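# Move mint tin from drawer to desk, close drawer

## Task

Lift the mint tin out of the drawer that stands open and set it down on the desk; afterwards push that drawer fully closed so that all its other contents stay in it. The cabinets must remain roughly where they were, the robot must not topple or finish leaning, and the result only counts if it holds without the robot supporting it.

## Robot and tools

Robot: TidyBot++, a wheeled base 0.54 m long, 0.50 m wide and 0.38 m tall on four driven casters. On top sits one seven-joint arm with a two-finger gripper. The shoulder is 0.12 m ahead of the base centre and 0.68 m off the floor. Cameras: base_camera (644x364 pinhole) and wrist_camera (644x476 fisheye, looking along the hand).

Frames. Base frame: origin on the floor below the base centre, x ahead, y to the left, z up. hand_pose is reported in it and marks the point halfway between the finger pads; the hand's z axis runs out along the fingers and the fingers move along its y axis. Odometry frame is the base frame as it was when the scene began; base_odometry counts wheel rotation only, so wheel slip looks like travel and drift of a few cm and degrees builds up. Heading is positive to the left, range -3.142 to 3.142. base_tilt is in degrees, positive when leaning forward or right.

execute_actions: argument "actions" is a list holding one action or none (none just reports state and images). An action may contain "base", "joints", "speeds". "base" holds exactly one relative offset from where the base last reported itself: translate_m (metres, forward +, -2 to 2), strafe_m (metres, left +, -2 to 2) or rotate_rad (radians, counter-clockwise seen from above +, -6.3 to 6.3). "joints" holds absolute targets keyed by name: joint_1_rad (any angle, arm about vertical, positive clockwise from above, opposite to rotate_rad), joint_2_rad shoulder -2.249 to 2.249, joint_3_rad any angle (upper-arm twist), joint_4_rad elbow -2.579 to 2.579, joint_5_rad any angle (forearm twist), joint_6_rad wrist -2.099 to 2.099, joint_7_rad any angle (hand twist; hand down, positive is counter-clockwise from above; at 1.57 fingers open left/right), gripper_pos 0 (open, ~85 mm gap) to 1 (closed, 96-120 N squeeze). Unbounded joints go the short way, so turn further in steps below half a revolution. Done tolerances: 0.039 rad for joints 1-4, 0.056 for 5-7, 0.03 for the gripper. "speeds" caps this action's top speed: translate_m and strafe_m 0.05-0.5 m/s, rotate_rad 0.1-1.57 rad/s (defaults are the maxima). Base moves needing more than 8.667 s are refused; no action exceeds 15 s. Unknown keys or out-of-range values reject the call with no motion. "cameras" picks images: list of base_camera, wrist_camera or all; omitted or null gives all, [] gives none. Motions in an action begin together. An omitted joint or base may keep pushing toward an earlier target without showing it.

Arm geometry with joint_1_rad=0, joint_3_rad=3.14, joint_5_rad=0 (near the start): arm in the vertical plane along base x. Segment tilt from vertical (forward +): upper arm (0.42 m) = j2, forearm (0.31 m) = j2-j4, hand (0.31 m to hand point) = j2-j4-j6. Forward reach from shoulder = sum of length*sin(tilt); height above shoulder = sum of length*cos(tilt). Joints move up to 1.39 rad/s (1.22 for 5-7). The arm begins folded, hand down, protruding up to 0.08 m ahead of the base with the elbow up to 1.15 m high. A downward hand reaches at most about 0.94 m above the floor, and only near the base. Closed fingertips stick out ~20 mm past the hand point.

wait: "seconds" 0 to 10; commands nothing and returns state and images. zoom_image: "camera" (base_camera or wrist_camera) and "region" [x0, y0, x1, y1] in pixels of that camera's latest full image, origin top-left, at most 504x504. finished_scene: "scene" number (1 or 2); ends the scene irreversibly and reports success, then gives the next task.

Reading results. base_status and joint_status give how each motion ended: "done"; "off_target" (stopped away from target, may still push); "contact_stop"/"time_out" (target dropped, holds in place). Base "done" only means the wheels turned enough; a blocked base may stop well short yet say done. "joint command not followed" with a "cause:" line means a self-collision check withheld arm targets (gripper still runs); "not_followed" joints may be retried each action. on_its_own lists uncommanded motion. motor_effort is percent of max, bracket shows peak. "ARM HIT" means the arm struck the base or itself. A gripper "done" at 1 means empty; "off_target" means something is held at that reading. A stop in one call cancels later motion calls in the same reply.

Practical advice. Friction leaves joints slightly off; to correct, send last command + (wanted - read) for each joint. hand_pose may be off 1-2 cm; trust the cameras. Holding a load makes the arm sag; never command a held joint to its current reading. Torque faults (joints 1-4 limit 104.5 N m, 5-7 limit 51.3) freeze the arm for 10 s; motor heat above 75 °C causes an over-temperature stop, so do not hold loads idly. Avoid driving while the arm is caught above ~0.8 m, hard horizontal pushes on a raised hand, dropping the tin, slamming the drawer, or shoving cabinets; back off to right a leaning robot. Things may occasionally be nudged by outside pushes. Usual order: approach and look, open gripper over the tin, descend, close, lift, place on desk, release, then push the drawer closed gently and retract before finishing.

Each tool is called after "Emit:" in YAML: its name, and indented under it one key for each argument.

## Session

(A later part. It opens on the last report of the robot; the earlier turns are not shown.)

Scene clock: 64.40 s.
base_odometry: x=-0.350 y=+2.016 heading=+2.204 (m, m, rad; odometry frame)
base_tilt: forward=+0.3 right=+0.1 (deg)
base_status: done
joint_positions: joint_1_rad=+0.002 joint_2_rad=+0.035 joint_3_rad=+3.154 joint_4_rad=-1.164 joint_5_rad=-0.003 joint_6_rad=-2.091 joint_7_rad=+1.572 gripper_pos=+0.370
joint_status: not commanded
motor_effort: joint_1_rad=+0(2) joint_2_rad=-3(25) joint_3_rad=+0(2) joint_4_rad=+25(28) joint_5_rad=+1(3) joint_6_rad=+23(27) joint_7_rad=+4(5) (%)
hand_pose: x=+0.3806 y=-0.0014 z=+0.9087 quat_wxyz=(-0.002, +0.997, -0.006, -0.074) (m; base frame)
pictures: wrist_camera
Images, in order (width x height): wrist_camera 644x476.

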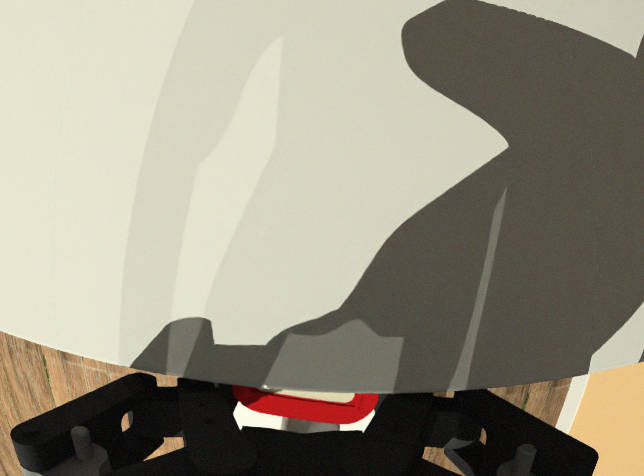

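Emit:
execute_actions:
  actions:
    - {"base":{"translate_m":-0.3}}
  cameras: []

Emit:
execute_actions:
  actions:
    - {"joints":{"joint_2_rad":0.095,"joint_4_rad":-1.04,"joint_6_rad":-1.0,"joint_7_rad":1.57}}
  cameras: ["wrist_camera"]

Scene clock: 66.73 s.
base_odometry: x=-0.172 y=+1.774 heading=+2.204 (m, m, rad; odometry frame)
base_tilt: forward=+0.3 right=+0.1 (deg)
base_status: done
joint_positions: joint_1_rad=+0.001 joint_2_rad=+0.095 joint_3_rad=+3.154 joint_4_rad=-1.113 joint_5_rad=-0.003 joint_6_rad=-1.962 joint_7_rad=+1.572 gripper_pos=+0.370
joint_status: not commanded
motor_effort: joint_1_rad=+0(2) joint_2_rad=-20(25) joint_3_rad=+0(1) joint_4_rad=+15(24) joint_5_rad=-1(1) joint_6_rad=+1(23) joint_7_rad=+0(4) (%)
hand_pose: x=+0.4442 y=-0.0020 z=+0.9010 quat_wxyz=(-0.001, +1.000, -0.006, -0.014) (m; base frame)
pictures: none
No camera images: the call's "cameras" was empty. Leave "cameras" out to get every camera's image.

Scene clock: 68.03 s.
base_odometry: x=-0.172 y=+1.774 heading=+2.204 (m, m, rad; odometry frame)
base_tilt: forward=+0.4 right=+0.1 (deg)
base_status: not commanded
joint_positions: joint_1_rad=+0.001 joint_2_rad=+0.095 joint_3_rad=+3.154 joint_4_rad=-1.052 joint_5_rad=-0.003 joint_6_rad=-1.013 joint_7_rad=+1.572 gripper_pos=+0.370
joint_status: all done
motor_effort: joint_1_rad=+1(0) joint_2_rad=-25(25) joint_3_rad=+0(0) joint_4_rad=+20(21) joint_5_rad=+0(1) joint_6_rad=+8(8) joint_7_rad=+0(0) (%)
hand_pose: x=+0.7044 y=-0.0054 z=+1.0568 quat_wxyz=(+0.003, +0.882, -0.005, +0.471) (m; base frame)
pictures: wrist_camera
Images, in order (width x height): wrist_camera 644x476.

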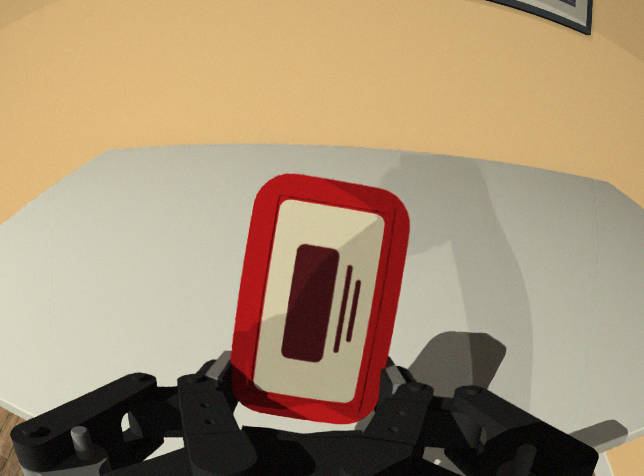

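Emit:
execute_actions:
  actions:
    - {"base":{"translate_m":0.42}}
  cameras: []

Emit:
execute_actions:
  actions:
    - {"joints":{"joint_6_rad":-1.6}}
  cameras: ["wrist_camera"]

Scene clock: 70.47 s.
base_odometry: x=-0.421 y=+2.113 heading=+2.204 (m, m, rad; odometry frame)
base_tilt: forward=+0.3 right=-0.1 (deg)
base_status: done
joint_positions: joint_1_rad=+0.001 joint_2_rad=+0.107 joint_3_rad=+3.155 joint_4_rad=-1.051 joint_5_rad=-0.003 joint_6_rad=-1.013 joint_7_rad=+1.572 gripper_pos=+0.370
joint_status: not commanded
motor_effort: joint_1_rad=+1(2) joint_2_rad=-27(30) joint_3_rad=+0(2) joint_4_rad=+20(21) joint_5_rad=+0(0) joint_6_rad=+8(9) joint_7_rad=+0(0) (%)
hand_pose: x=+0.7089 y=-0.0055 z=+1.0500 quat_wxyz=(+0.003, +0.885, -0.005, +0.466) (m; base frame)
pictures: none
No camera images: the call's "cameras" was empty. Leave "cameras" out to get every camera's image.

Scene clock: 71.53 s.
base_odometry: x=-0.421 y=+2.113 heading=+2.204 (m, m, rad; odometry frame)
base_tilt: forward=+0.3 right=+0.1 (deg)
base_status: not commanded
joint_positions: joint_1_rad=+0.001 joint_2_rad=+0.082 joint_3_rad=+3.155 joint_4_rad=-1.025 joint_5_rad=-0.003 joint_6_rad=-1.580 joint_7_rad=+1.572 gripper_pos=+0.370
joint_status: all done
motor_effort: joint_1_rad=+0(1) joint_2_rad=-18(26) joint_3_rad=+0(0) joint_4_rad=+14(21) joint_5_rad=-1(0) joint_6_rad=+4(7) joint_7_rad=-1(1) (%)
hand_pose: x=+0.5714 y=-0.0037 z=+0.9624 quat_wxyz=(+0.001, +0.974, -0.006, +0.226) (m; base frame)
pictures: wrist_camera
Images, in order (width x height): wrist_camera 644x476.

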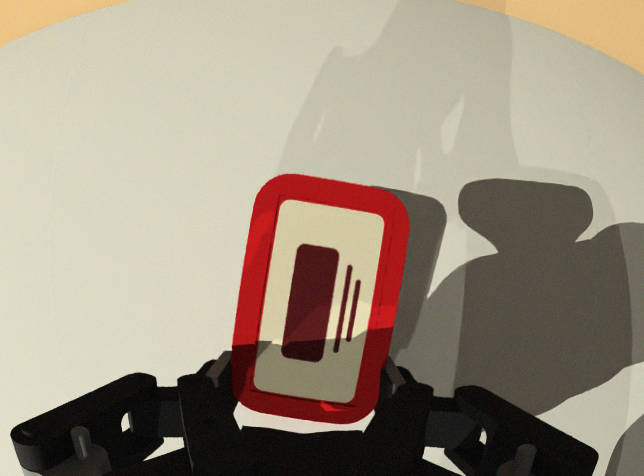

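Emit:
execute_actions:
  actions:
    - {"joints":{"gripper_pos":0}}
  cameras: []

Emit:
execute_actions:
  actions:
    - {"joints":{"joint_6_rad":-1.0}}
  cameras: ["wrist_camera"]

Scene clock: 72.80 s.
base_odometry: x=-0.421 y=+2.113 heading=+2.204 (m, m, rad; odometry frame)
base_tilt: forward=+0.3 right=+0.1 (deg)
base_status: not commanded
joint_positions: joint_1_rad=+0.001 joint_2_rad=+0.086 joint_3_rad=+3.155 joint_4_rad=-1.030 joint_5_rad=-0.003 joint_6_rad=-1.580 joint_7_rad=+1.572 gripper_pos=+0.000
joint_status: all done
motor_effort: joint_1_rad=+1(0) joint_2_rad=-21(22) joint_3_rad=+1(1) joint_4_rad=+17(17) joint_5_rad=+0(0) joint_6_rad=+4(5) joint_7_rad=+0(0) (%)
hand_pose: x=+0.5718 y=-0.0037 z=+0.9580 quat_wxyz=(+0.001, +0.975, -0.006, +0.221) (m; base frame)
pictures: none
No camera images: the call's "cameras" was empty. Leave "cameras" out to get every camera's image.

Scene clock: 73.77 s.
base_odometry: x=-0.421 y=+2.113 heading=+2.204 (m, m, rad; odometry frame)
base_tilt: forward=+0.4 right=+0.0 (deg)
base_status: not commanded
joint_positions: joint_1_rad=+0.001 joint_2_rad=+0.086 joint_3_rad=+3.155 joint_4_rad=-1.032 joint_5_rad=-0.003 joint_6_rad=-1.011 joint_7_rad=+1.572 gripper_pos=+0.000
joint_status: all done
motor_effort: joint_1_rad=+1(0) joint_2_rad=-24(24) joint_3_rad=+0(1) joint_4_rad=+19(20) joint_5_rad=+0(1) joint_6_rad=+8(8) joint_7_rad=-1(0) (%)
hand_pose: x=+0.7021 y=-0.0055 z=+1.0736 quat_wxyz=(+0.003, +0.875, -0.005, +0.485) (m; base frame)
pictures: wrist_camera
Images, in order (width x height): wrist_camera 644x476.

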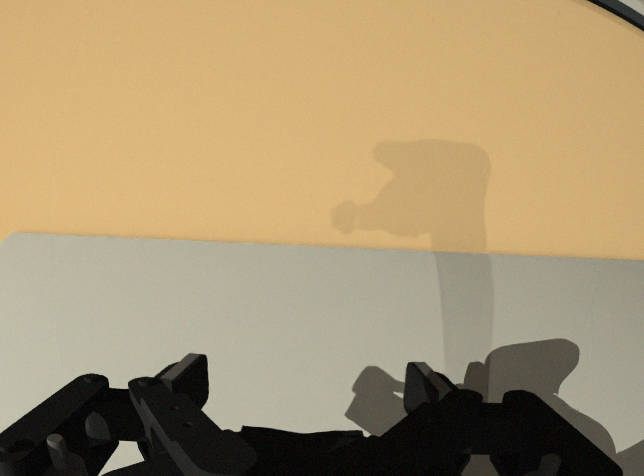

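Emit:
execute_actions:
  actions:
    - {"base":{"translate_m":-0.8},"joints":{"gripper_pos":1}}
  cameras: []

Emit:
execute_actions:
  actions:
    - {"base":{"strafe_m":0.84}}
  cameras: []

Emit:
execute_actions:
  actions:
    - {"base":{"translate_m":-0.82}}
  cameras: []

Emit:
execute_actions:
  actions:
    - {"base":{"rotate_rad":-1.57},"joints":{"joint_2_rad":1.538,"joint_4_rad":-1.93,"joint_6_rad":1.9}}

Scene clock: 77.23 s.
base_odometry: x=+0.053 y=+1.468 heading=+2.204 (m, m, rad; odometry frame)
base_tilt: forward=+0.3 right=+0.0 (deg)
base_status: done
joint_positions: joint_1_rad=+0.001 joint_2_rad=+0.093 joint_3_rad=+3.155 joint_4_rad=-1.033 joint_5_rad=-0.003 joint_6_rad=-1.011 joint_7_rad=+1.572 gripper_pos=+0.999
joint_status: all done
motor_effort: joint_1_rad=+0(3) joint_2_rad=-24(28) joint_3_rad=+0(1) joint_4_rad=+20(20) joint_5_rad=-1(0) joint_6_rad=+8(8) joint_7_rad=+0(0) (%)
hand_pose: x=+0.7048 y=-0.0054 z=+1.0692 quat_wxyz=(+0.003, +0.876, -0.005, +0.482) (m; base frame)
pictures: none
No camera images: the call's "cameras" was empty. Leave "cameras" out to get every camera's image.

Scene clock: 80.27 s.
base_odometry: x=-0.624 y=+0.971 heading=+2.204 (m, m, rad; odometry frame)
base_tilt: forward=+0.3 right=+0.1 (deg)
base_status: done
joint_positions: joint_1_rad=+0.000 joint_2_rad=+0.093 joint_3_rad=+3.155 joint_4_rad=-1.033 joint_5_rad=-0.003 joint_6_rad=-1.011 joint_7_rad=+1.572 gripper_pos=+0.999
joint_status: not commanded
motor_effort: joint_1_rad=+1(2) joint_2_rad=-24(26) joint_3_rad=+0(3) joint_4_rad=+19(19) joint_5_rad=+0(1) joint_6_rad=+8(8) joint_7_rad=+0(1) (%)
hand_pose: x=+0.7048 y=-0.0054 z=+1.0691 quat_wxyz=(+0.003, +0.876, -0.005, +0.482) (m; base frame)
pictures: none
No camera images: the call's "cameras" was empty. Leave "cameras" out to get every camera's image.

Scene clock: 83.20 s.
base_odometry: x=-0.139 y=+0.310 heading=+2.204 (m, m, rad; odometry frame)
base_tilt: forward=+0.3 right=+0.0 (deg)
base_status: done
joint_positions: joint_1_rad=+0.000 joint_2_rad=+0.093 joint_3_rad=+3.155 joint_4_rad=-1.033 joint_5_rad=-0.003 joint_6_rad=-1.011 joint_7_rad=+1.572 gripper_pos=+0.999
joint_status: not commanded
motor_effort: joint_1_rad=+0(1) joint_2_rad=-24(28) joint_3_rad=-1(0) joint_4_rad=+19(21) joint_5_rad=+0(0) joint_6_rad=+8(8) joint_7_rad=-1(0) (%)
hand_pose: x=+0.7048 y=-0.0054 z=+1.0689 quat_wxyz=(+0.003, +0.876, -0.005, +0.481) (m; base frame)
pictures: none
No camera images: the call's "cameras" was empty. Leave "cameras" out to get every camera's image.

Scene clock: 86.50 s.
base_odometry: x=-0.139 y=+0.310 heading=+0.634 (m, m, rad; odometry frame)
base_tilt: forward=+0.3 right=+0.0 (deg)
base_status: done
joint_positions: joint_1_rad=+0.003 joint_2_rad=+1.533 joint_3_rad=+3.162 joint_4_rad=-1.917 joint_5_rad=-0.003 joint_6_rad=+1.872 joint_7_rad=+1.572 gripper_pos=+0.999
joint_status: all done
motor_effort: joint_1_rad=+0(7) joint_2_rad=-40(51) joint_3_rad=-1(5) joint_4_rad=+0(21) joint_5_rad=-1(1) joint_6_rad=+9(9) joint_7_rad=+0(0) (%)
hand_pose: x=+0.7554 y=-0.0081 z=+0.3957 quat_wxyz=(+0.011, +0.710, +0.006, +0.705) (m; base frame)
pictures: base_camera, wrist_camera
Images, in order (width x height): base_camera 644x364, wrist_camera 644x476.

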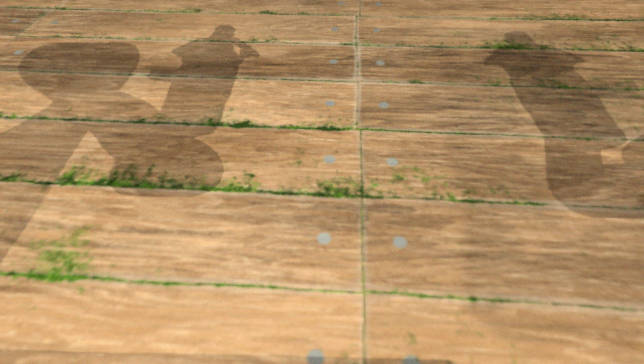

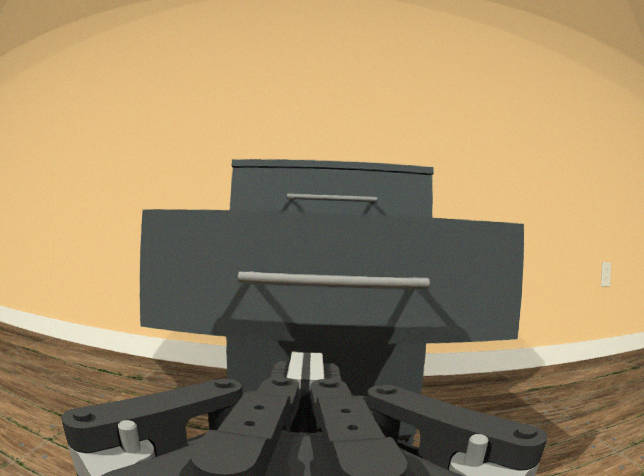

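Emit:
execute_actions:
  actions:
    - {"base":{"translate_m":0.4},"speeds":{"translate_m":0.1}}
  cameras: ["base_camera"]

Scene clock: 91.10 s.
base_odometry: x=+0.183 y=+0.546 heading=+0.633 (m, m, rad; odometry frame)
base_tilt: forward=+0.3 right=+0.1 (deg)
base_status: done
joint_positions: joint_1_rad=+0.004 joint_2_rad=+1.535 joint_3_rad=+3.162 joint_4_rad=-1.930 joint_5_rad=-0.003 joint_6_rad=+1.878 joint_7_rad=+1.572 gripper_pos=+0.999
joint_status: not commanded
motor_effort: joint_1_rad=+0(2) joint_2_rad=-39(43) joint_3_rad=+0(2) joint_4_rad=+0(6) joint_5_rad=+0(1) joint_6_rad=+9(10) joint_7_rad=+0(1) (%)
hand_pose: x=+0.7509 y=-0.0083 z=+0.3936 quat_wxyz=(+0.011, +0.713, +0.006, +0.701) (m; base frame)
pictures: base_camera
Images, in order (width x height): base_camera 644x364.

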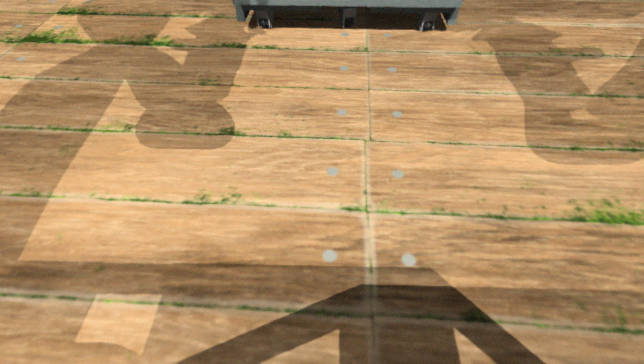

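Emit:
execute_actions:
  actions:
    - {"base":{"translate_m":0.1},"speeds":{"translate_m":0.08}}
  cameras: ["base_camera"]

Scene clock: 92.97 s.
base_odometry: x=+0.264 y=+0.605 heading=+0.632 (m, m, rad; odometry frame)
base_tilt: forward=+0.4 right=+0.1 (deg)
base_status: done
joint_positions: joint_1_rad=+0.004 joint_2_rad=+1.536 joint_3_rad=+3.162 joint_4_rad=-1.936 joint_5_rad=-0.003 joint_6_rad=+1.883 joint_7_rad=+1.572 gripper_pos=+0.999
joint_status: not commanded
motor_effort: joint_1_rad=+0(2) joint_2_rad=-41(42) joint_3_rad=-1(2) joint_4_rad=+1(3) joint_5_rad=+0(1) joint_6_rad=+9(10) joint_7_rad=+0(1) (%)
hand_pose: x=+0.7489 y=-0.0083 z=+0.3937 quat_wxyz=(+0.011, +0.713, +0.006, +0.701) (m; base frame)
pictures: base_camera
Images, in order (width x height): base_camera 644x364.

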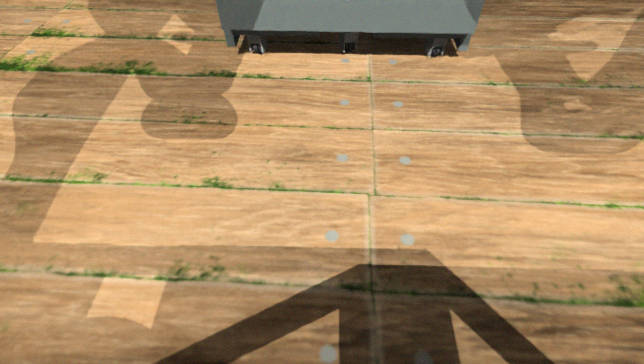

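Emit:
execute_actions:
  actions:
    - {"base":{"translate_m":0.07},"speeds":{"translate_m":0.07}}

Scene clock: 94.53 s.
base_odometry: x=+0.321 y=+0.647 heading=+0.631 (m, m, rad; odometry frame)
base_tilt: forward=+0.3 right=+0.0 (deg)
base_status: done
joint_positions: joint_1_rad=+0.003 joint_2_rad=+1.543 joint_3_rad=+3.162 joint_4_rad=-1.970 joint_5_rad=-0.003 joint_6_rad=+1.920 joint_7_rad=+1.572 gripper_pos=+0.999
joint_status: not commanded
motor_effort: joint_1_rad=+0(3) joint_2_rad=-42(45) joint_3_rad=-1(2) joint_4_rad=+8(13) joint_5_rad=+0(2) joint_6_rad=+3(9) joint_7_rad=-1(1) (%)
hand_pose: x=+0.7366 y=-0.0076 z=+0.3934 quat_wxyz=(+0.010, +0.715, +0.006, +0.699) (m; base frame)
pictures: base_camera, wrist_camera
Images, in order (width x height): base_camera 644x364, wrist_camera 644x476.

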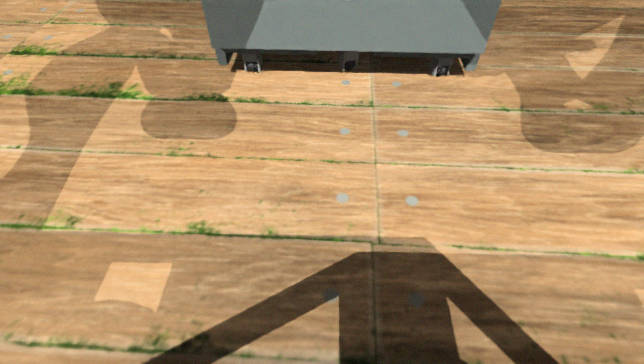

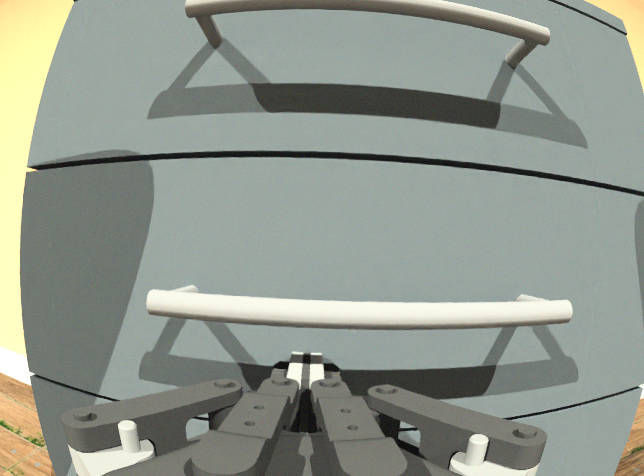

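Flush and arm deflecting. Back off.

Emit:
execute_actions:
  actions:
    - {"base":{"translate_m":-0.2}}
  cameras: ["wrist_camera"]

Scene clock: 96.40 s.
base_odometry: x=+0.159 y=+0.529 heading=+0.631 (m, m, rad; odometry frame)
base_tilt: forward=+0.3 right=+0.1 (deg)
base_status: done
joint_positions: joint_1_rad=+0.002 joint_2_rad=+1.539 joint_3_rad=+3.162 joint_4_rad=-1.927 joint_5_rad=-0.003 joint_6_rad=+1.920 joint_7_rad=+1.572 gripper_pos=+0.999
joint_status: not commanded
motor_effort: joint_1_rad=+0(1) joint_2_rad=-39(42) joint_3_rad=-1(1) joint_4_rad=+0(6) joint_5_rad=+0(1) joint_6_rad=+9(9) joint_7_rad=-1(0) (%)
hand_pose: x=+0.7507 y=-0.0069 z=+0.4049 quat_wxyz=(+0.010, +0.698, +0.006, +0.716) (m; base frame)
pictures: wrist_camera
Images, in order (width x height): wrist_camera 644x476.

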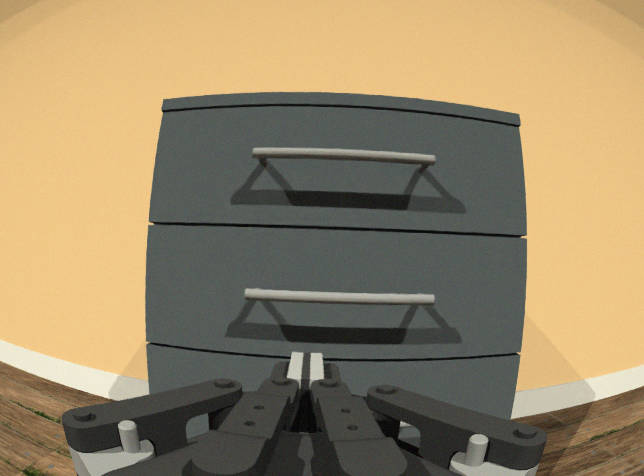

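Emit:
finished_scene:
  scene: 2

The scene is finished: the task was done.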